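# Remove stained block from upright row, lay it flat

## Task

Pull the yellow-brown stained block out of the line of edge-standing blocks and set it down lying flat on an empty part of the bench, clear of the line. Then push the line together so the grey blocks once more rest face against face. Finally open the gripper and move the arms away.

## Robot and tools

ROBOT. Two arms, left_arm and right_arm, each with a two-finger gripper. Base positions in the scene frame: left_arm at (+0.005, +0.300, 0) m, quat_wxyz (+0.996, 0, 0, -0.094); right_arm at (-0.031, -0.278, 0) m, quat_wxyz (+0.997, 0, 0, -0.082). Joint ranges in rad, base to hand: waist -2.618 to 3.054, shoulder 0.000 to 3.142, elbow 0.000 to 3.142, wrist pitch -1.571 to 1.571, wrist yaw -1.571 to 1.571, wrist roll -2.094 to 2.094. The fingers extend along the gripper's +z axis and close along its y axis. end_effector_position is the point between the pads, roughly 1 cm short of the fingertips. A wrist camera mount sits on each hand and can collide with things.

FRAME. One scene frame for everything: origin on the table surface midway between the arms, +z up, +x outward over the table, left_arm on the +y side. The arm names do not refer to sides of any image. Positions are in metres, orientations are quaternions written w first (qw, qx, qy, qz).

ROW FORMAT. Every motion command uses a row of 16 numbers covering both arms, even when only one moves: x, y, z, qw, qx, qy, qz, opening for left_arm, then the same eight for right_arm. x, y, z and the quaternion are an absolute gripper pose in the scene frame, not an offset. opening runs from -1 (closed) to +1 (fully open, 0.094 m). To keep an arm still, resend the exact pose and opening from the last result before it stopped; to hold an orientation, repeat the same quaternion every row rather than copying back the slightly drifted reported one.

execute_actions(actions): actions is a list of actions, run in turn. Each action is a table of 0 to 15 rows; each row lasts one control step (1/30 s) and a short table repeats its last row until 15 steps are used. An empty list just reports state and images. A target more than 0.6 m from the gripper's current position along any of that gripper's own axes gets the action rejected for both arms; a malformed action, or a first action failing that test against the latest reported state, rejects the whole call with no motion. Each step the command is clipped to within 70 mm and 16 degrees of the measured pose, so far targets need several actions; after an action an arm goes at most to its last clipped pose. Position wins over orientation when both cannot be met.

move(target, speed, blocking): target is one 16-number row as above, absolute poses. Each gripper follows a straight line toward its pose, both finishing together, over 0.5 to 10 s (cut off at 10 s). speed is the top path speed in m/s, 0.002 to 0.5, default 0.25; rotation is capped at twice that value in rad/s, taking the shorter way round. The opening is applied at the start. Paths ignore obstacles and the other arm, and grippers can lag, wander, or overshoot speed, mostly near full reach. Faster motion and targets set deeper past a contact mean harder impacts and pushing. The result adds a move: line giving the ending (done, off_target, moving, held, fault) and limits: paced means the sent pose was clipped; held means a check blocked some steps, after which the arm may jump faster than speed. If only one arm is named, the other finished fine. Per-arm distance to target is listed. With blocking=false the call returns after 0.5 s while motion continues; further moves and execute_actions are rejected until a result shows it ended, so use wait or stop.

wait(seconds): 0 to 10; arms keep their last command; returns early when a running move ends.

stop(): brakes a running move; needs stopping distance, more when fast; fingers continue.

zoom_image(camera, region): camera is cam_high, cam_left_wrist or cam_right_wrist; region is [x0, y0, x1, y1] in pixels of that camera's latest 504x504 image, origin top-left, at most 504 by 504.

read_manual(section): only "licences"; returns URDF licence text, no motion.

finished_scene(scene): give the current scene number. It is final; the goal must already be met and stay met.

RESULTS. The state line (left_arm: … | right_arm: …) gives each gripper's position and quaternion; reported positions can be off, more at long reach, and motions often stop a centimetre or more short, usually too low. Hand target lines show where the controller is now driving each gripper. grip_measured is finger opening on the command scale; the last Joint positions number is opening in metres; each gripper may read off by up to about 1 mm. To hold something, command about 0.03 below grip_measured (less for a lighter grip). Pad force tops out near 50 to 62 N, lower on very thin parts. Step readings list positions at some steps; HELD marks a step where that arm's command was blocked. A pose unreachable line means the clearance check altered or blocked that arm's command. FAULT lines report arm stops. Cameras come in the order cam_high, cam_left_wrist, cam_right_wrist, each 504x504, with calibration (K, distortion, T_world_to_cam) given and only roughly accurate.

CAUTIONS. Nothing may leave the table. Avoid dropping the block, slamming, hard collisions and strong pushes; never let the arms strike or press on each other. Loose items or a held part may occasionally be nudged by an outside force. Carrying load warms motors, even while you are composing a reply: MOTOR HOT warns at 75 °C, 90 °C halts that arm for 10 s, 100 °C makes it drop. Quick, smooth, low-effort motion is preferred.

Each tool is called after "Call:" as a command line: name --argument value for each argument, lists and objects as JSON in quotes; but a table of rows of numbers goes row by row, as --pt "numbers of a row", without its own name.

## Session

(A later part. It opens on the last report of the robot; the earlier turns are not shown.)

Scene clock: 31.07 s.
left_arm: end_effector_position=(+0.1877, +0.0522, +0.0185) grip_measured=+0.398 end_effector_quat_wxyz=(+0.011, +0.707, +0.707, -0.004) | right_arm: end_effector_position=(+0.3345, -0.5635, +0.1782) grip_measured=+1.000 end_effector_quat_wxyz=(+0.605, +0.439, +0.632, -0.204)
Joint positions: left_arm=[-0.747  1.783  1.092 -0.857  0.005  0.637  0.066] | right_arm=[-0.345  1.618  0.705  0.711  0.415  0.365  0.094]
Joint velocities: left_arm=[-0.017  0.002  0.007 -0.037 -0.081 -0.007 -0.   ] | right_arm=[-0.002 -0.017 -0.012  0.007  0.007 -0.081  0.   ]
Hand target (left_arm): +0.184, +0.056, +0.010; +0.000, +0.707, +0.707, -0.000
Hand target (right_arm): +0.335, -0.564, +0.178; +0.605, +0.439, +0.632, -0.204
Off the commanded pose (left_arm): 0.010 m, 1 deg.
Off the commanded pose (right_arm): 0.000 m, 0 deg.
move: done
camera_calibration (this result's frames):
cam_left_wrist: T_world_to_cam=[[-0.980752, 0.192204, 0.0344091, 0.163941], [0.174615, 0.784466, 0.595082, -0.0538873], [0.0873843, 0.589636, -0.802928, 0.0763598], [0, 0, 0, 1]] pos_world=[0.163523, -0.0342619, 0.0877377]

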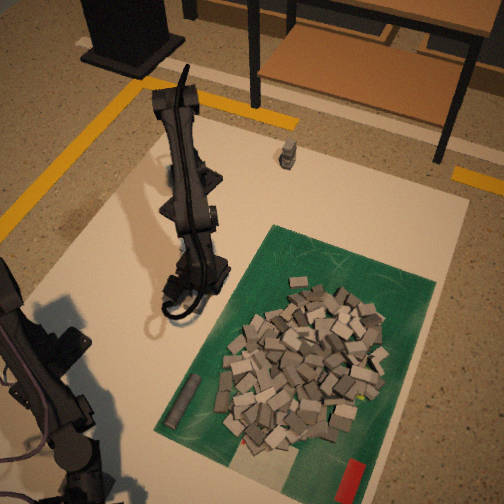

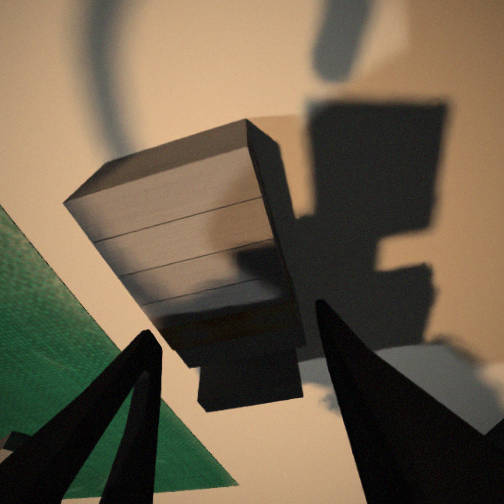

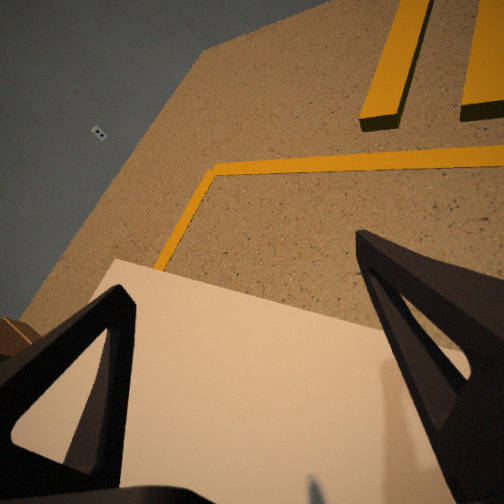

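Call:
move --target '[0.184,0.056,0.01,0,0.707,0.707,0,-0.12, 0.3345,-0.5635,0.1782,0.605,0.439,0.632,-0.204,1]' --speed 0.04

Call:
move --target '[0.182,0.088,0.016,0,0.707,0.707,0,-0.12, 0.3345,-0.5635,0.1782,0.605,0.439,0.632,-0.204,1]' --speed 0.03

Scene clock: 32.07 s.
left_arm: end_effector_position=(+0.1878, +0.0520, +0.0185) grip_measured=-0.102 end_effector_quat_wxyz=(+0.012, +0.707, +0.707, -0.004) | right_arm: end_effector_position=(+0.3345, -0.5635, +0.1782) grip_measured=+1.000 end_effector_quat_wxyz=(+0.605, +0.439, +0.632, -0.204)
Joint positions: left_arm=[-0.747  1.783  1.092 -0.856  0.005  0.637  0.042] | right_arm=[-0.345  1.618  0.705  0.711  0.415  0.365  0.094]
Joint velocities: left_arm=[ 0.007 -0.012 -0.007 -0.022 -0.066 -0.081  0.001] | right_arm=[-0.007  0.012 -0.007  0.007  0.051 -0.051  0.   ]
Hand target (left_arm): +0.184, +0.056, +0.010; -0.000, +0.707, +0.707, +0.000
Hand target (right_arm): +0.335, -0.564, +0.178; +0.605, +0.439, +0.632, -0.204
Off the commanded pose (left_arm): 0.010 m, 1 deg.
Off the commanded pose (right_arm): 0.000 m, 0 deg.
move: done
camera_calibration (this result's frames):
cam_left_wrist: T_world_to_cam=[[-0.980767, 0.192225, 0.0338467, 0.164093], [0.174345, 0.784831, 0.59468, -0.0537508], [0.0877483, 0.589143, -0.80325, 0.0764066], [0, 0, 0, 1]] pos_world=[0.163604, -0.034372, 0.0877841]

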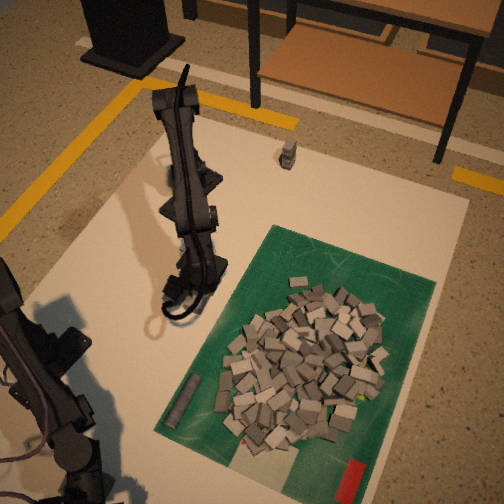

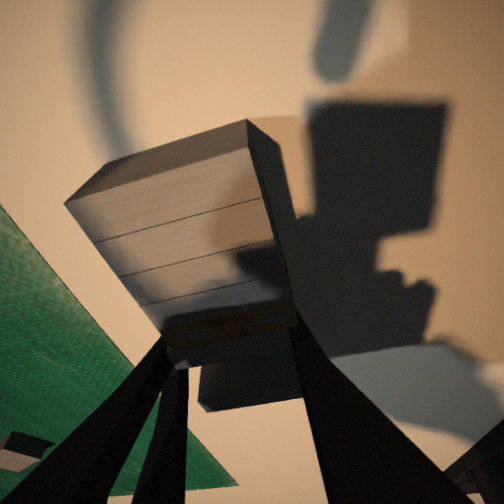

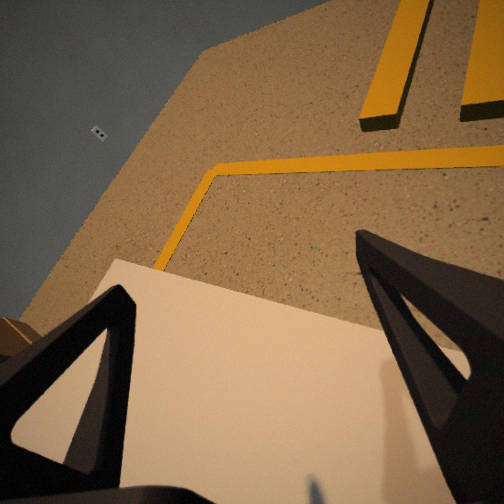

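Scene clock: 33.53 s.
left_arm: end_effector_position=(+0.1867, +0.0756, +0.0179) grip_measured=-0.103 end_effector_quat_wxyz=(+0.014, +0.707, +0.708, -0.005) | right_arm: end_effector_position=(+0.3345, -0.5635, +0.1782) grip_measured=+1.000 end_effector_quat_wxyz=(+0.605, +0.439, +0.632, -0.204)
Joint positions: left_arm=[-0.7    1.711  1.003 -0.833  0.006  0.681  0.042] | right_arm=[-0.345  1.618  0.705  0.711  0.415  0.365  0.094]
Joint velocities: left_arm=[-0.002 -0.007  0.012 -0.051 -0.007  0.051 -0.   ] | right_arm=[-0.012 -0.002  0.017 -0.022 -0.081  0.066  0.   ]
Hand target (left_arm): +0.181, +0.088, +0.016; +0.000, +0.707, +0.707, -0.000
Hand target (right_arm): +0.335, -0.564, +0.178; +0.605, +0.439, +0.632, -0.204
Off the commanded pose (left_arm): 0.013 m, 2 deg.
Off the commanded pose (right_arm): 0.000 m, 0 deg.
move: off_target (left_arm)
camera_calibration (this result's frames):
cam_left_wrist: T_world_to_cam=[[-0.981311, 0.190133, 0.029616, 0.158886], [0.170508, 0.787838, 0.59181, -0.0711428], [0.0891902, 0.5858, -0.805533, 0.0621564], [0, 0, 0, 1]] pos_world=[0.162504, -0.0105718, 0.0874665]

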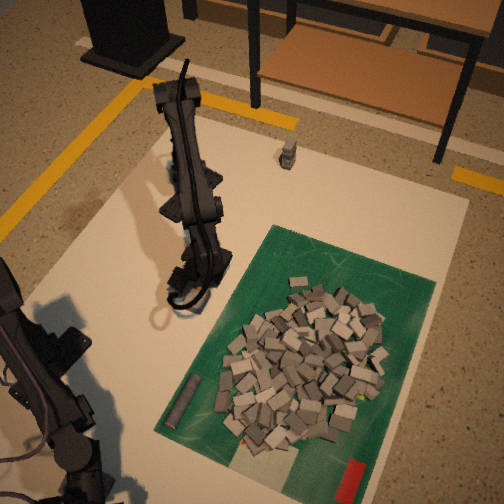

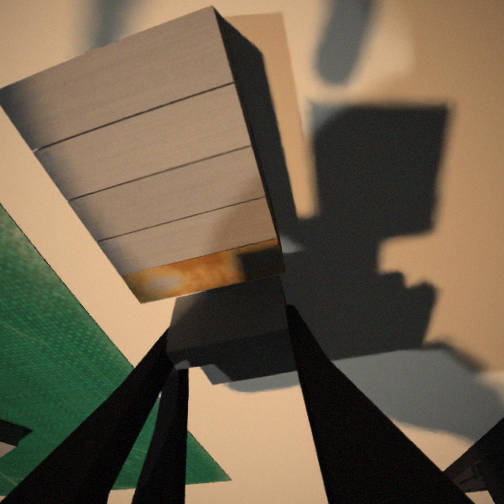

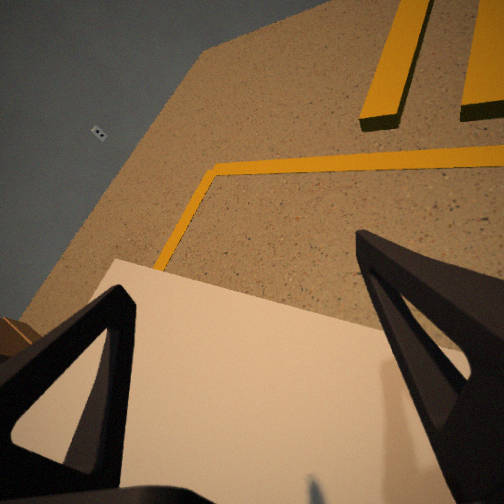

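Now the stained one, target actual y≈0.041.

Call:
move --target '[0.186,0.076,0.018,0,0.707,0.707,0,0.4, 0.3345,-0.5635,0.1782,0.605,0.439,0.632,-0.204,1]' --speed 0.03

Call:
move --target '[0.19,0.038,0.019,0,0.707,0.707,0,0.4, 0.3345,-0.5635,0.1782,0.605,0.439,0.632,-0.204,1]' --speed 0.03

Scene clock: 34.67 s.
left_arm: end_effector_position=(+0.1837, +0.0793, +0.0178) grip_measured=+0.398 end_effector_quat_wxyz=(+0.005, +0.707, +0.707, -0.004) | right_arm: end_effector_position=(+0.3345, -0.5635, +0.1782) grip_measured=+1.000 end_effector_quat_wxyz=(+0.605, +0.439, +0.632, -0.204)
Joint positions: left_arm=[-0.7    1.711  1.003 -0.853  0.006  0.681  0.066] | right_arm=[-0.345  1.618  0.705  0.711  0.415  0.365  0.094]
Joint velocities: left_arm=[-0.017 -0.017 -0.007 -0.081 -0.022 -0.037 -0.   ] | right_arm=[ 0.002  0.002 -0.002 -0.007 -0.037  0.066  0.   ]
Hand target (left_arm): +0.186, +0.076, +0.018; +0.000, +0.707, +0.707, -0.000
Hand target (right_arm): +0.335, -0.564, +0.178; +0.605, +0.439, +0.632, -0.204
Off the commanded pose (left_arm): 0.004 m, 1 deg.
Off the commanded pose (right_arm): 0.000 m, 0 deg.
move: done
camera_calibration (this result's frames):
cam_left_wrist: T_world_to_cam=[[-0.980712, 0.190322, 0.0445094, 0.154793], [0.178416, 0.778691, 0.601505, -0.0744255], [0.0798204, 0.597845, -0.797628, 0.0607805], [0, 0, 0, 1]] pos_world=[0.160235, -0.00784328, 0.0863578]

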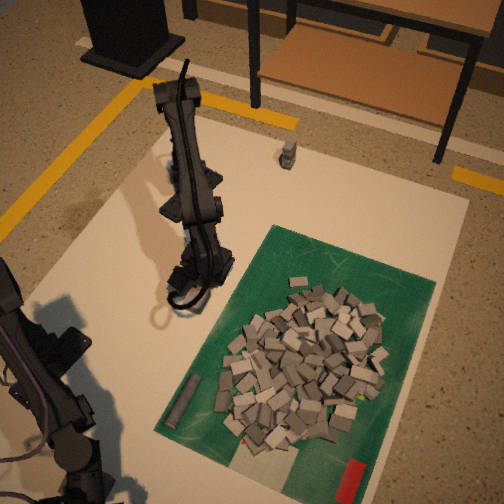

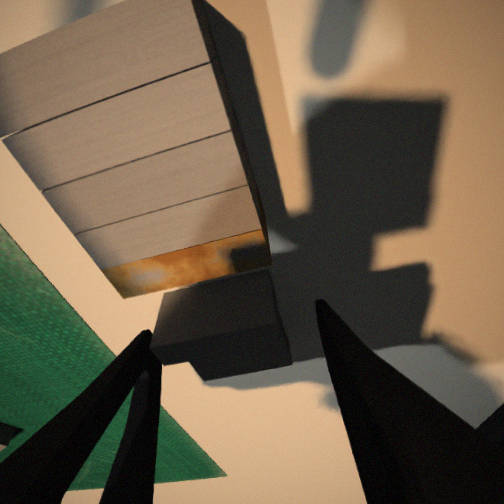

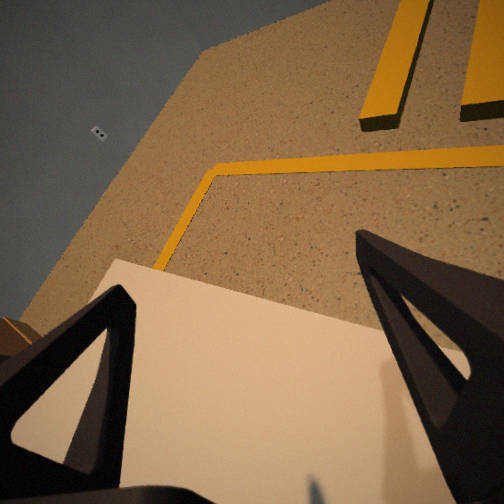

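Scene clock: 36.33 s.
left_arm: end_effector_position=(+0.1894, +0.0414, +0.0183) grip_measured=+0.398 end_effector_quat_wxyz=(+0.003, +0.707, +0.707, -0.004) | right_arm: end_effector_position=(+0.3345, -0.5635, +0.1782) grip_measured=+1.000 end_effector_quat_wxyz=(+0.605, +0.439, +0.632, -0.204)
Joint positions: left_arm=[-0.761  1.832  1.154 -0.886  0.006  0.622  0.066] | right_arm=[-0.345  1.618  0.705  0.711  0.415  0.365  0.094]
Joint velocities: left_arm=[ 0.012 -0.017 -0.007 -0.066 -0.037  0.037  0.   ] | right_arm=[-0.012  0.002 -0.007 -0.051 -0.007 -0.066  0.   ]
Hand target (left_arm): +0.191, +0.038, +0.019; +0.000, +0.707, +0.707, +0.000
Hand target (right_arm): +0.335, -0.564, +0.178; +0.605, +0.439, +0.632, -0.204
Off the commanded pose (left_arm): 0.004 m, 1 deg.
Off the commanded pose (right_arm): 0.000 m, 0 deg.
move: done
camera_calibration (this result's frames):
cam_left_wrist: T_world_to_cam=[[-0.980222, 0.192069, 0.0476835, 0.167421], [0.18153, 0.776699, 0.603146, -0.0467982], [0.0788098, 0.599873, -0.796204, 0.0834346], [0, 0, 0, 1]] pos_world=[0.16603, -0.0458585, 0.0866739]

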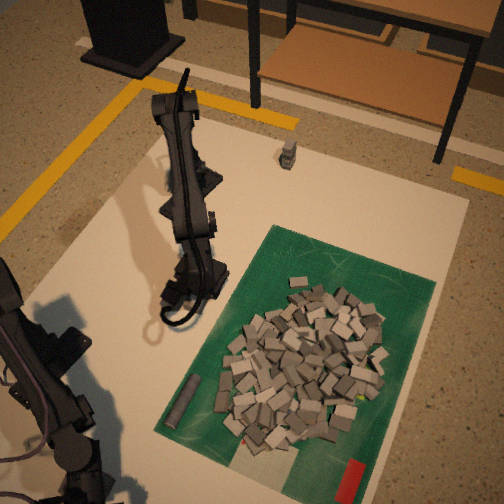

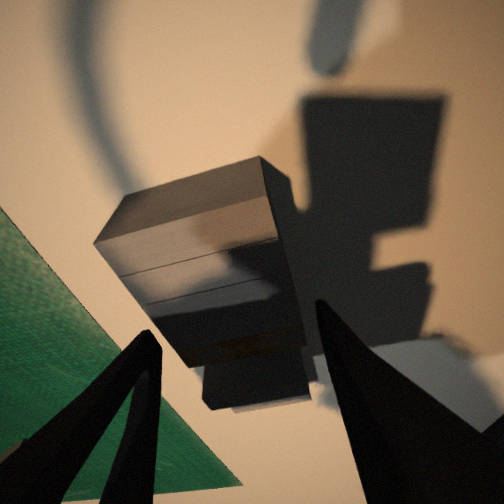

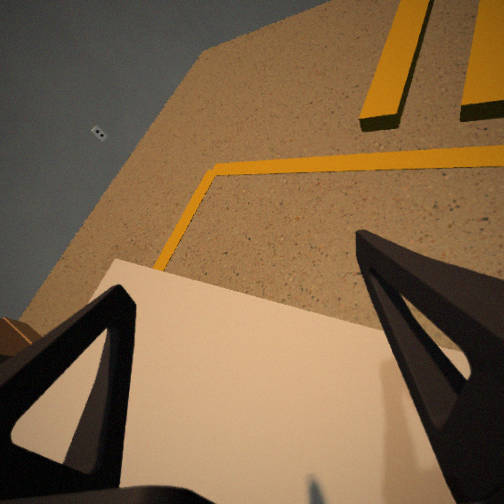

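Call:
move --target '[0.19,0.038,0.019,0,0.707,0.707,0,-0.13, 0.3345,-0.5635,0.1782,0.605,0.439,0.632,-0.204,1]' --speed 0.03

Call:
move --target '[0.19,0.043,0.07,0,0.707,0.707,0,-0.13, 0.3345,-0.5635,0.1782,0.605,0.439,0.632,-0.204,1]' --speed 0.05

Call:
move --target '[0.08,0.0,0.06,0.354,0.612,0.612,-0.354,-0.13, 0.3345,-0.5635,0.1782,0.605,0.439,0.632,-0.204,1]' --speed 0.15

Call:
move --target '[0.08,0.0,0.02,0.354,0.612,0.612,-0.354,-0.13, 0.3345,-0.5635,0.1782,0.605,0.439,0.632,-0.204,1]' --speed 0.04

Call:
zoom_image --camera "cam_high" --region '[100,220,260,380]'

Scene clock: 38.03 s.
left_arm: end_effector_position=(+0.1889, +0.0422, +0.0183) grip_measured=-0.107 end_effector_quat_wxyz=(+0.001, +0.706, +0.708, -0.003) | right_arm: end_effector_position=(+0.3345, -0.5635, +0.1782) grip_measured=+1.000 end_effector_quat_wxyz=(+0.605, +0.439, +0.632, -0.204)
Joint positions: left_arm=[-0.761  1.832  1.154 -0.89   0.006  0.619  0.042] | right_arm=[-0.345  1.618  0.705  0.711  0.415  0.365  0.094]
Joint velocities: left_arm=[-0.007 -0.007  0.002 -0.051  0.007 -0.022 -0.001] | right_arm=[ 0.002  0.002 -0.007  0.007  0.022  0.022  0.   ]
Hand target (left_arm): +0.190, +0.038, +0.019; +0.000, +0.707, +0.707, -0.000
Hand target (right_arm): +0.335, -0.564, +0.178; +0.605, +0.439, +0.632, -0.204
Off the commanded pose (left_arm): 0.004 m, 0 deg.
Off the commanded pose (right_arm): 0.000 m, 0 deg.
move: done
camera_calibration (this result's frames):
cam_left_wrist: T_world_to_cam=[[-0.980694, 0.188924, 0.0504754, 0.166903], [0.180517, 0.775373, 0.605153, -0.0470842], [0.0751908, 0.602582, -0.794507, 0.0835507], [0, 0, 0, 1]] pos_world=[0.165898, -0.0453704, 0.0864503]

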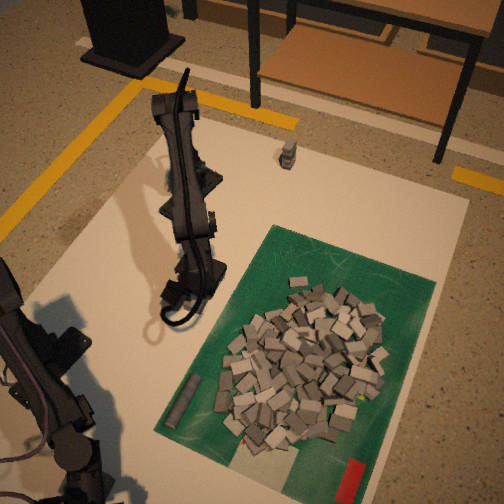

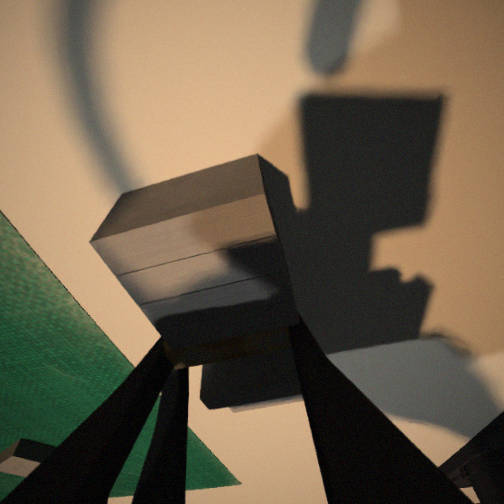

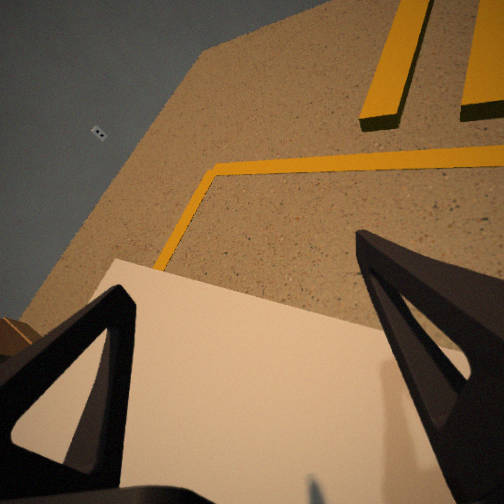

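Scene clock: 39.53 s.
left_arm: end_effector_position=(+0.1855, +0.0469, +0.0570) grip_measured=-0.107 end_effector_quat_wxyz=(-0.017, +0.706, +0.708, -0.000) | right_arm: end_effector_position=(+0.3345, -0.5635, +0.1782) grip_measured=+1.000 end_effector_quat_wxyz=(+0.605, +0.439, +0.632, -0.204)
Joint positions: left_arm=[-0.761  1.791  1.266 -1.079  0.006  0.619  0.042] | right_arm=[-0.345  1.618  0.705  0.711  0.415  0.365  0.094]
Joint velocities: left_arm=[-0.002 -0.002 -0.002  0.022 -0.007 -0.037  0.001] | right_arm=[-0.017 -0.007 -0.007 -0.095 -0.007 -0.007  0.   ]
Hand target (left_arm): +0.190, +0.043, +0.070; +0.000, +0.707, +0.707, -0.000
Hand target (right_arm): +0.335, -0.564, +0.178; +0.605, +0.439, +0.632, -0.204
Off the commanded pose (left_arm): 0.014 m, 2 deg.
Off the commanded pose (right_arm): 0.000 m, 0 deg.
move: off_target (left_arm)
camera_calibration (this result's frames):
cam_left_wrist: T_world_to_cam=[[-0.979352, 0.18705, 0.0766885, 0.159116], [0.193479, 0.757262, 0.623795, -0.076127], [0.0586076, 0.625753, -0.777817, 0.112726], [0, 0, 0, 1]] pos_world=[0.163953, -0.042653, 0.122965]

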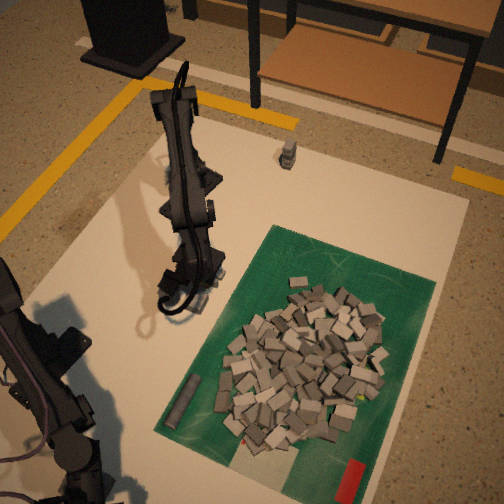

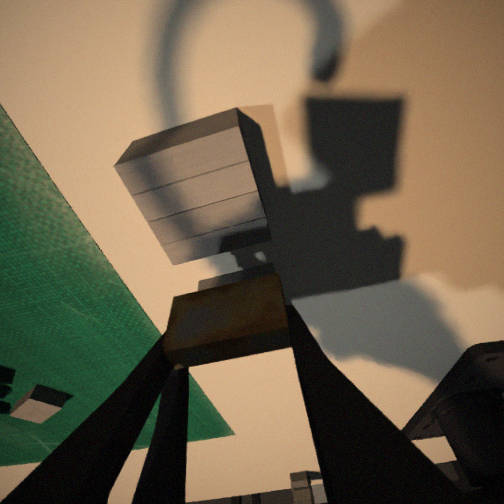

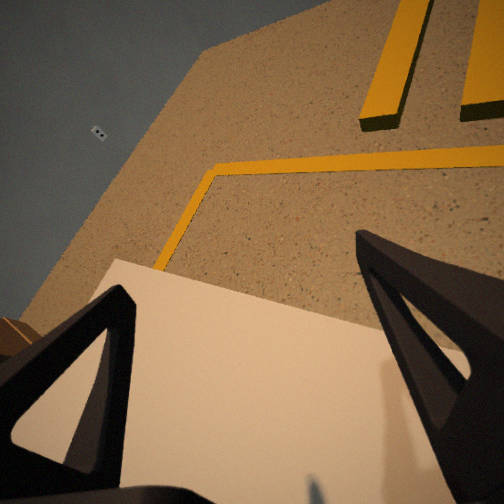

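Scene clock: 43.83 s.
left_arm: end_effector_position=(+0.0865, -0.0008, +0.0628) grip_measured=-0.107 end_effector_quat_wxyz=(+0.357, +0.615, +0.612, -0.346) | right_arm: end_effector_position=(+0.3345, -0.5635, +0.1782) grip_measured=+1.000 end_effector_quat_wxyz=(+0.605, +0.439, +0.632, -0.204)
Joint positions: left_arm=[-0.891  1.206  0.206  0.417  0.408  0.275  0.042] | right_arm=[-0.345  1.618  0.705  0.711  0.415  0.365  0.094]
Joint velocities: left_arm=[-0.002 -0.012 -0.002  0.022 -0.022 -0.066 -0.   ] | right_arm=[-0.002 -0.007 -0.002 -0.007 -0.022 -0.037  0.   ]
Hand target (left_arm): +0.080, +0.000, +0.060; +0.351, +0.617, +0.609, -0.354
Hand target (right_arm): +0.335, -0.564, +0.178; +0.605, +0.439, +0.632, -0.204
Off the commanded pose (left_arm): 0.007 m, 1 deg.
Off the commanded pose (right_arm): 0.000 m, 0 deg.
move: done
camera_calibration (this result's frames):
cam_left_wrist: T_world_to_cam=[[-0.978601, 0.133677, -0.156428, 0.085164], [0.181892, 0.91742, -0.353916, 0.038012], [0.0962003, -0.374796, -0.922103, 0.1579], [0, 0, 0, 1]] pos_world=[0.0612375, 0.0129228, 0.172375]

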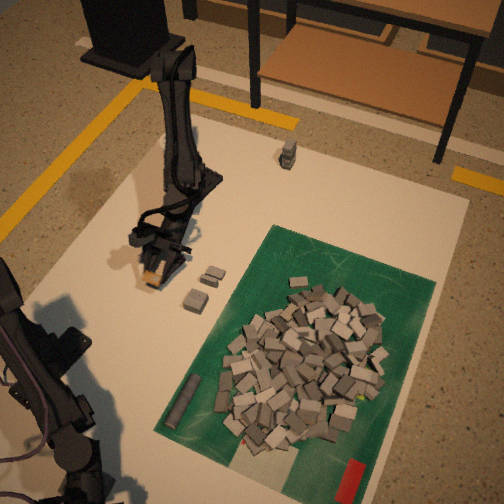

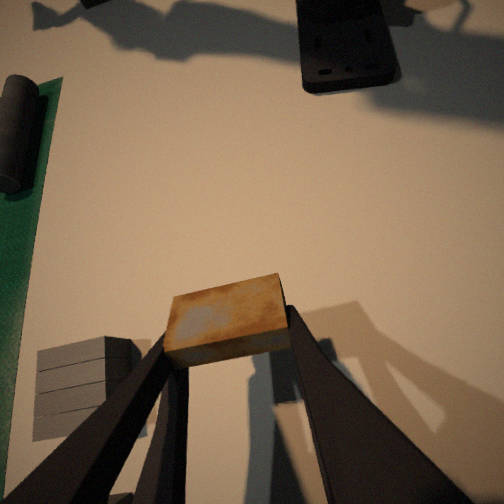

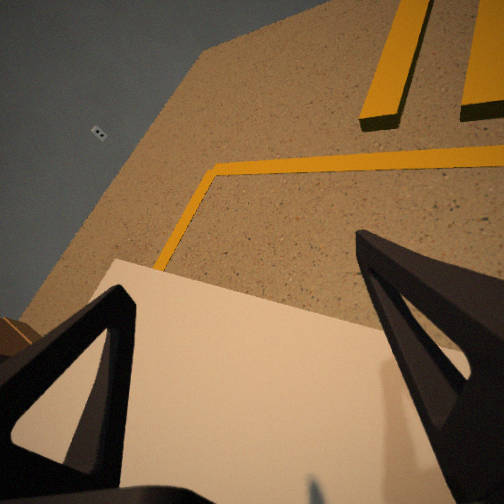

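Scene clock: 45.53 s.
left_arm: end_effector_position=(+0.0837, -0.0031, +0.0266) grip_measured=-0.107 end_effector_quat_wxyz=(+0.361, +0.612, +0.609, -0.354) | right_arm: end_effector_position=(+0.3345, -0.5635, +0.1782) grip_measured=+1.000 end_effector_quat_wxyz=(+0.605, +0.439, +0.632, -0.204)
Joint positions: left_arm=[-0.903  1.518  0.122  0.833  0.408  0.258  0.042] | right_arm=[-0.345  1.618  0.705  0.711  0.415  0.365  0.094]
Joint velocities: left_arm=[ 0.007 -0.007  0.007  0.037 -0.037 -0.022  0.001] | right_arm=[-0.007 -0.007 -0.017 -0.066 -0.037 -0.051  0.   ]
Hand target (left_arm): +0.080, +0.001, +0.021; +0.354, +0.612, +0.612, -0.354
Hand target (right_arm): +0.335, -0.564, +0.178; +0.605, +0.439, +0.632, -0.204
Off the commanded pose (left_arm): 0.008 m, 1 deg.
Off the commanded pose (right_arm): 0.000 m, 0 deg.
move: done
camera_calibration (this result's frames):
cam_left_wrist: T_world_to_cam=[[-0.979007, 0.134094, -0.153506, 0.0770141], [0.182914, 0.910278, -0.371397, 0.028257], [0.0899314, -0.391678, -0.915697, 0.124256], [0, 0, 0, 1]] pos_world=[0.0590543, 0.0126196, 0.136097]

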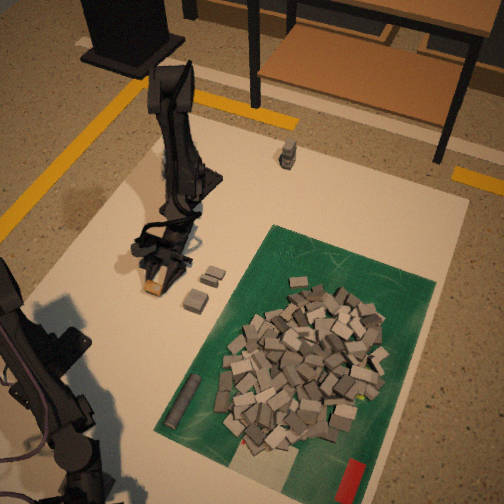

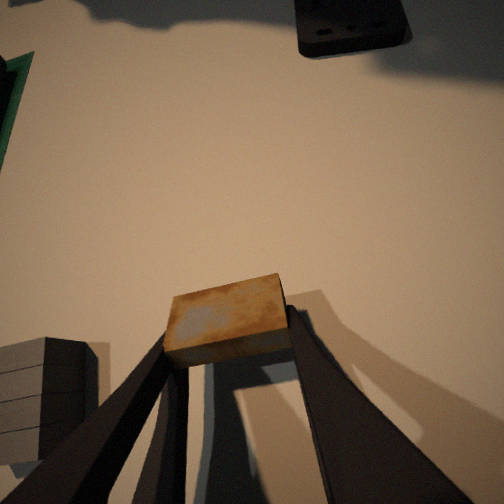

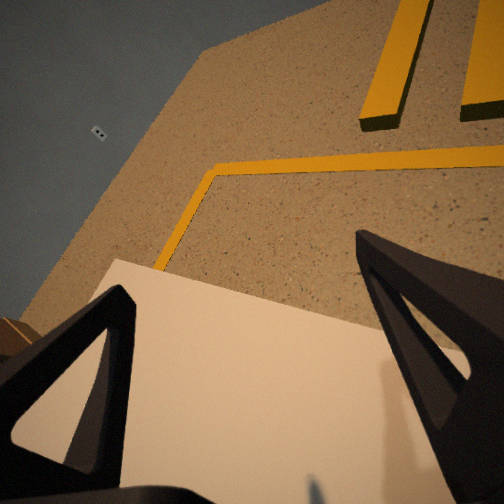

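Region (100, 220, 260, 380) of cam_high's 504x504 image, scaled by 3.150, with more detail than that image has.

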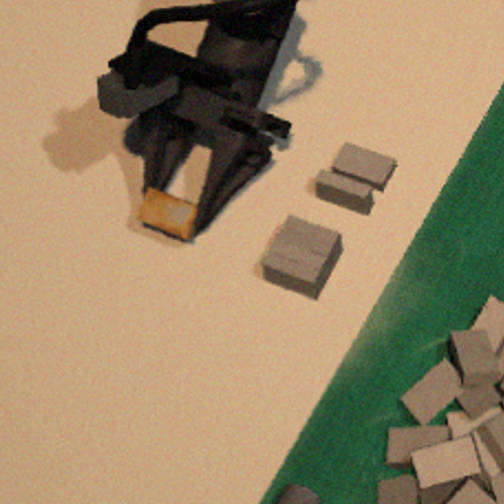

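Call:
move --target '[0.08,0.0,0.012,0.354,0.612,0.612,-0.354,-0.13, 0.3345,-0.5635,0.1782,0.605,0.439,0.632,-0.204,1]' --speed 0.03

Call:
move --target '[0.08,0.0,0.012,0.354,0.612,0.612,-0.354,0.4, 0.3345,-0.5635,0.1782,0.605,0.439,0.632,-0.204,1]' --speed 0.03

Call:
move --target '[0.1,0.03,0.08,0.354,0.612,0.612,-0.354,0.4, 0.3345,-0.5635,0.1782,0.605,0.439,0.632,-0.204,1]' --speed 0.08

Call:
move --target '[0.186,0.07,0.05,0,0.707,0.707,0,0.4, 0.3345,-0.5635,0.1782,0.605,0.439,0.632,-0.204,1]' --speed 0.15

Call:
move --target '[0.184,0.076,0.01,0,0.707,0.707,0,0.4, 0.3345,-0.5635,0.1782,0.605,0.439,0.632,-0.204,1]' --speed 0.04

Scene clock: 47.37 s.
left_arm: end_effector_position=(+0.0855, -0.0065, +0.0198) grip_measured=-0.107 end_effector_quat_wxyz=(+0.364, +0.611, +0.607, -0.355) | right_arm: end_effector_position=(+0.3345, -0.5635, +0.1782) grip_measured=+1.000 end_effector_quat_wxyz=(+0.605, +0.439, +0.632, -0.204)
Joint positions: left_arm=[-0.903  1.613  0.122  0.937  0.408  0.257  0.042] | right_arm=[-0.345  1.618  0.705  0.711  0.415  0.365  0.094]
Joint velocities: left_arm=[ 0.002  0.012  0.012  0.066 -0.037  0.022 -0.001] | right_arm=[-0.007  0.002 -0.012 -0.037  0.022  0.022  0.   ]
Hand target (left_arm): +0.080, +0.000, +0.013; +0.354, +0.612, +0.612, -0.354
Hand target (right_arm): +0.335, -0.564, +0.178; +0.605, +0.439, +0.632, -0.204
Off the commanded pose (left_arm): 0.012 m, 1 deg.
Off the commanded pose (right_arm): 0.000 m, 0 deg.
move: off_target (left_arm)
camera_calibration (this result's frames):
cam_left_wrist: T_world_to_cam=[[-0.97853, 0.132518, -0.157855, 0.0781893], [0.183844, 0.907428, -0.377856, 0.0285342], [0.0931695, -0.398764, -0.912308, 0.116184], [0, 0, 0, 1]] pos_world=[0.0604399, 0.0100757, 0.12912]

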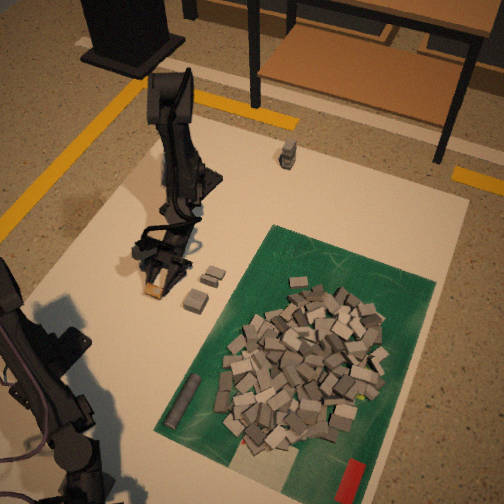

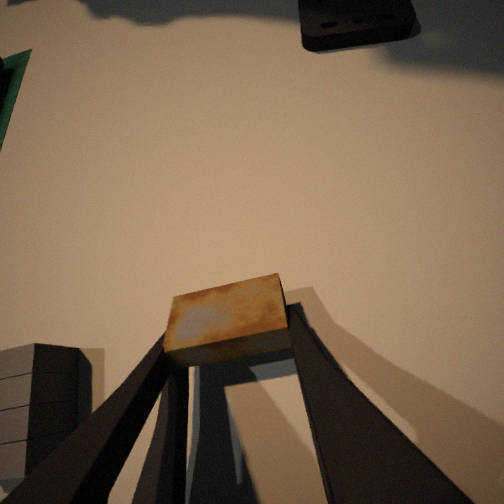

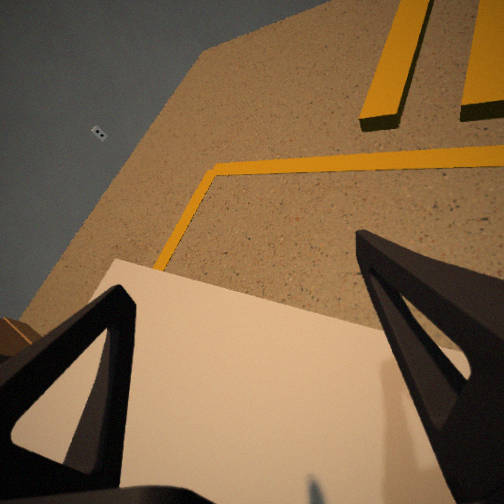

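Scene clock: 48.07 s.
left_arm: end_effector_position=(+0.0867, -0.0089, +0.0243) grip_measured=+0.398 end_effector_quat_wxyz=(+0.373, +0.609, +0.601, -0.358) | right_arm: end_effector_position=(+0.3345, -0.5635, +0.1782) grip_measured=+1.000 end_effector_quat_wxyz=(+0.605, +0.439, +0.632, -0.204)
Joint positions: left_arm=[-0.903  1.613  0.122  0.959  0.408  0.257  0.066] | right_arm=[-0.345  1.618  0.705  0.711  0.415  0.365  0.094]
Joint velocities: left_arm=[-0.022  0.007 -0.002 -0.051  0.022 -0.022 -0.   ] | right_arm=[ 0.002 -0.002 -0.002 -0.007 -0.081  0.022  0.   ]
Hand target (left_arm): +0.080, +0.000, +0.013; +0.354, +0.612, +0.612, -0.354
Hand target (right_arm): +0.335, -0.564, +0.178; +0.605, +0.439, +0.632, -0.204
Off the commanded pose (left_arm): 0.017 m, 3 deg.
Off the commanded pose (right_arm): 0.000 m, 0 deg.
move: off_target (left_arm)
camera_calibration (this result's frames):
cam_left_wrist: T_world_to_cam=[[-0.976854, 0.129296, -0.170408, 0.0805439], [0.187783, 0.899856, -0.393697, 0.032113], [0.102439, -0.416584, -0.903307, 0.117982], [0, 0, 0, 1]] pos_world=[0.0605635, 0.00983823, 0.132942]

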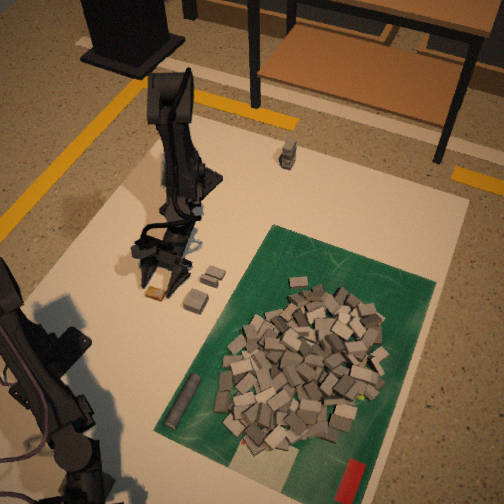

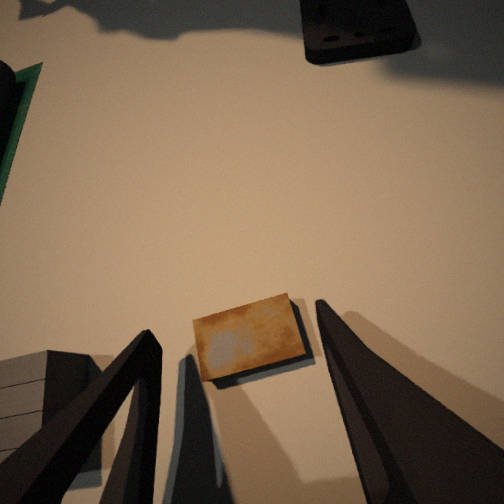

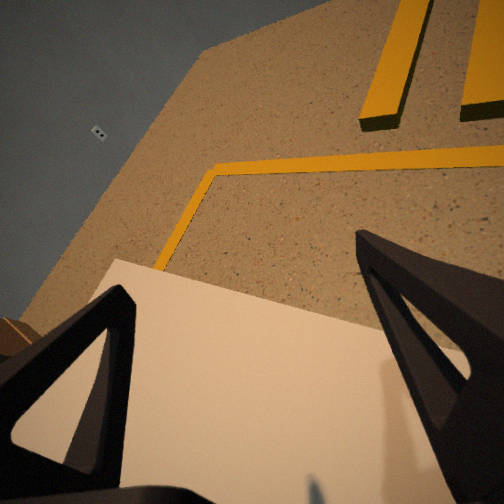

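Scene clock: 49.70 s.
left_arm: end_effector_position=(+0.0978, +0.0323, +0.0675) grip_measured=+0.398 end_effector_quat_wxyz=(+0.349, +0.610, +0.620, -0.349) | right_arm: end_effector_position=(+0.3345, -0.5635, +0.1782) grip_measured=+1.000 end_effector_quat_wxyz=(+0.605, +0.439, +0.632, -0.204)
Joint positions: left_arm=[-0.714  1.027  0.184  0.195  0.555  0.372  0.066] | right_arm=[-0.345  1.618  0.705  0.711  0.415  0.365  0.094]
Joint velocities: left_arm=[ 0.017 -0.007  0.007 -0.066 -0.022  0.081 -0.001] | right_arm=[-0.002  0.002 -0.012 -0.022  0.022  0.081  0.   ]
Hand target (left_arm): +0.100, +0.029, +0.078; +0.355, +0.611, +0.612, -0.355
Hand target (right_arm): +0.335, -0.564, +0.178; +0.605, +0.439, +0.632, -0.204
Off the commanded pose (left_arm): 0.013 m, 1 deg.
Off the commanded pose (right_arm): 0.000 m, 0 deg.
move: off_target (left_arm)
camera_calibration (this result's frames):
cam_left_wrist: T_world_to_cam=[[-0.982954, 0.12741, -0.132543, 0.0914863], [0.166636, 0.922001, -0.349495, 0.00828088], [0.0776756, -0.365624, -0.927516, 0.175459], [0, 0, 0, 1]] pos_world=[0.0749181, 0.0448607, 0.177761]

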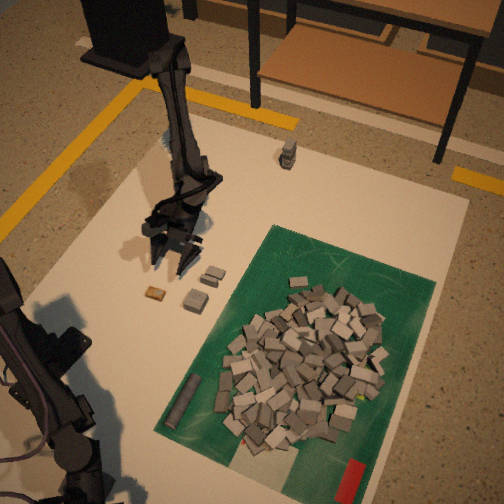

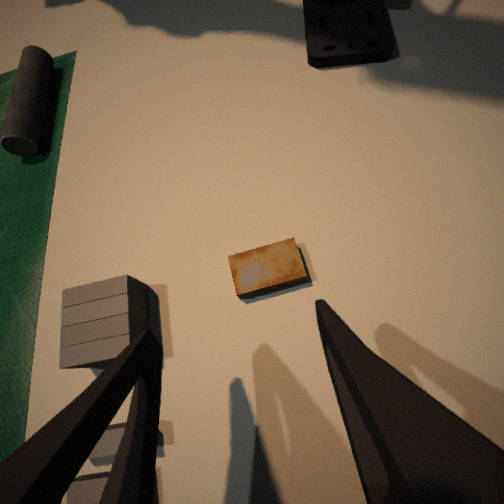

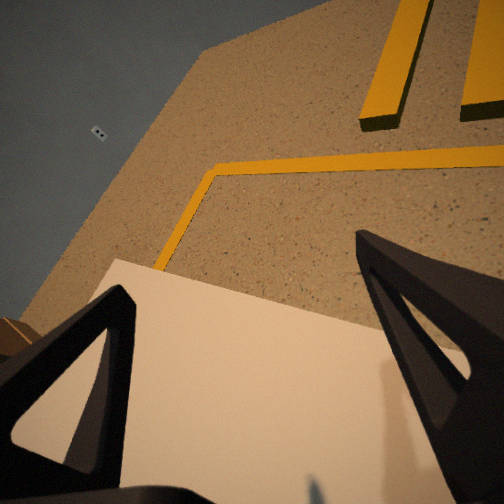

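Scene clock: 53.67 s.
left_arm: end_effector_position=(+0.1840, +0.0739, +0.0480) grip_measured=+0.398 end_effector_quat_wxyz=(+0.002, +0.700, +0.714, -0.005) | right_arm: end_effector_position=(+0.3345, -0.5635, +0.1782) grip_measured=+1.000 end_effector_quat_wxyz=(+0.605, +0.439, +0.632, -0.204)
Joint positions: left_arm=[-0.709  1.684  1.103 -0.983  0.01   0.653  0.066] | right_arm=[-0.345  1.618  0.705  0.711  0.415  0.365  0.094]
Joint velocities: left_arm=[ 0.012 -0.017 -0.002 -0.066  0.007  0.007 -0.001] | right_arm=[-0.002 -0.002  0.022 -0.037  0.007  0.007  0.   ]
Hand target (left_arm): +0.186, +0.070, +0.050; +0.001, +0.703, +0.711, -0.001
Hand target (right_arm): +0.335, -0.564, +0.178; +0.605, +0.439, +0.632, -0.204
Off the commanded pose (left_arm): 0.005 m, 1 deg.
Off the commanded pose (right_arm): 0.000 m, 0 deg.
move: done
camera_calibration (this result's frames):
cam_left_wrist: T_world_to_cam=[[-0.983945, 0.171168, 0.0505287, 0.156519], [0.166788, 0.781168, 0.60163, -0.0864692], [0.0635084, 0.600398, -0.797175, 0.0908121], [0, 0, 0, 1]] pos_world=[0.162661, -0.0137675, 0.116507]

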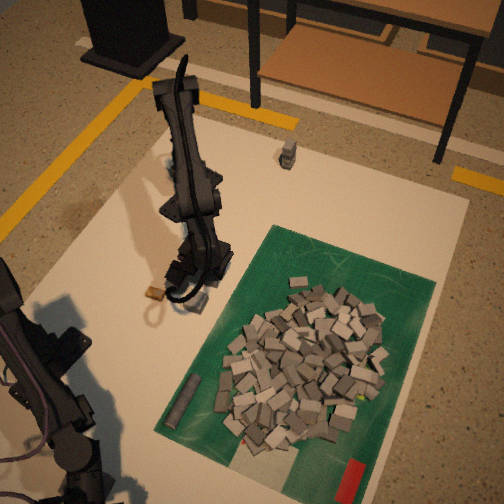

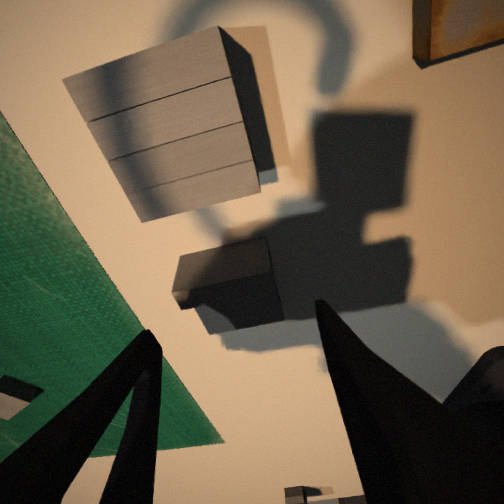

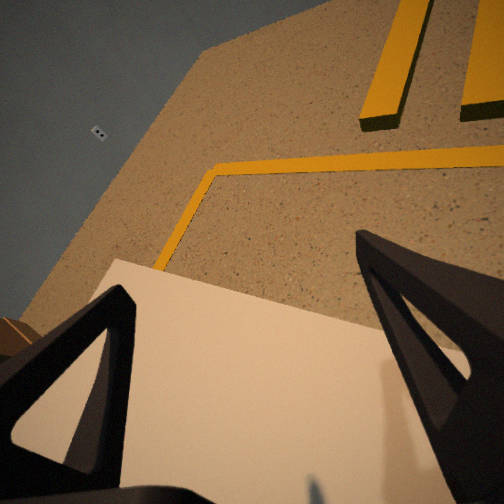

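Scene clock: 55.03 s.
left_arm: end_effector_position=(+0.1866, +0.0715, +0.0182) grip_measured=+0.398 end_effector_quat_wxyz=(+0.011, +0.704, +0.710, -0.005) | right_arm: end_effector_position=(+0.3345, -0.5635, +0.1782) grip_measured=+1.000 end_effector_quat_wxyz=(+0.605, +0.439, +0.632, -0.204)
Joint positions: left_arm=[-0.709  1.728  1.024 -0.844  0.007  0.665  0.066] | right_arm=[-0.345  1.618  0.705  0.711  0.415  0.365  0.094]
Joint velocities: left_arm=[ 0.002 -0.002  0.002 -0.051 -0.066  0.051  0.001] | right_arm=[-0.012  0.002  0.002 -0.007  0.037  0.007  0.   ]
Hand target (left_arm): +0.184, +0.076, +0.010; -0.000, +0.707, +0.707, +0.000
Hand target (right_arm): +0.335, -0.564, +0.178; +0.605, +0.439, +0.632, -0.204
Off the commanded pose (left_arm): 0.010 m, 1 deg.
Off the commanded pose (right_arm): 0.000 m, 0 deg.
move: done
camera_calibration (this result's frames):
cam_left_wrist: T_world_to_cam=[[-0.982359, 0.18362, 0.0354249, 0.160074], [0.168369, 0.786003, 0.594854, -0.0676359], [0.0813832, 0.590324, -0.803053, 0.0658205], [0, 0, 0, 1]] pos_world=[0.163281, -0.0150862, 0.0874203]

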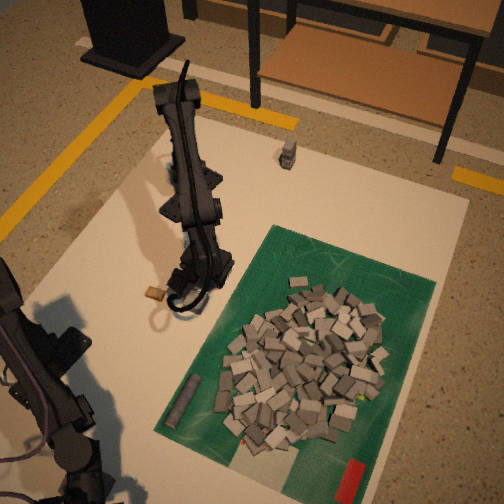

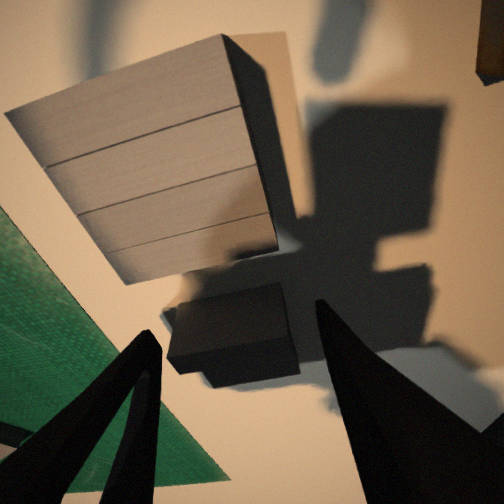

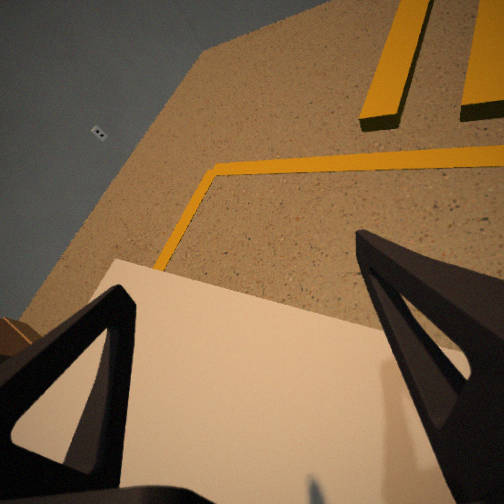

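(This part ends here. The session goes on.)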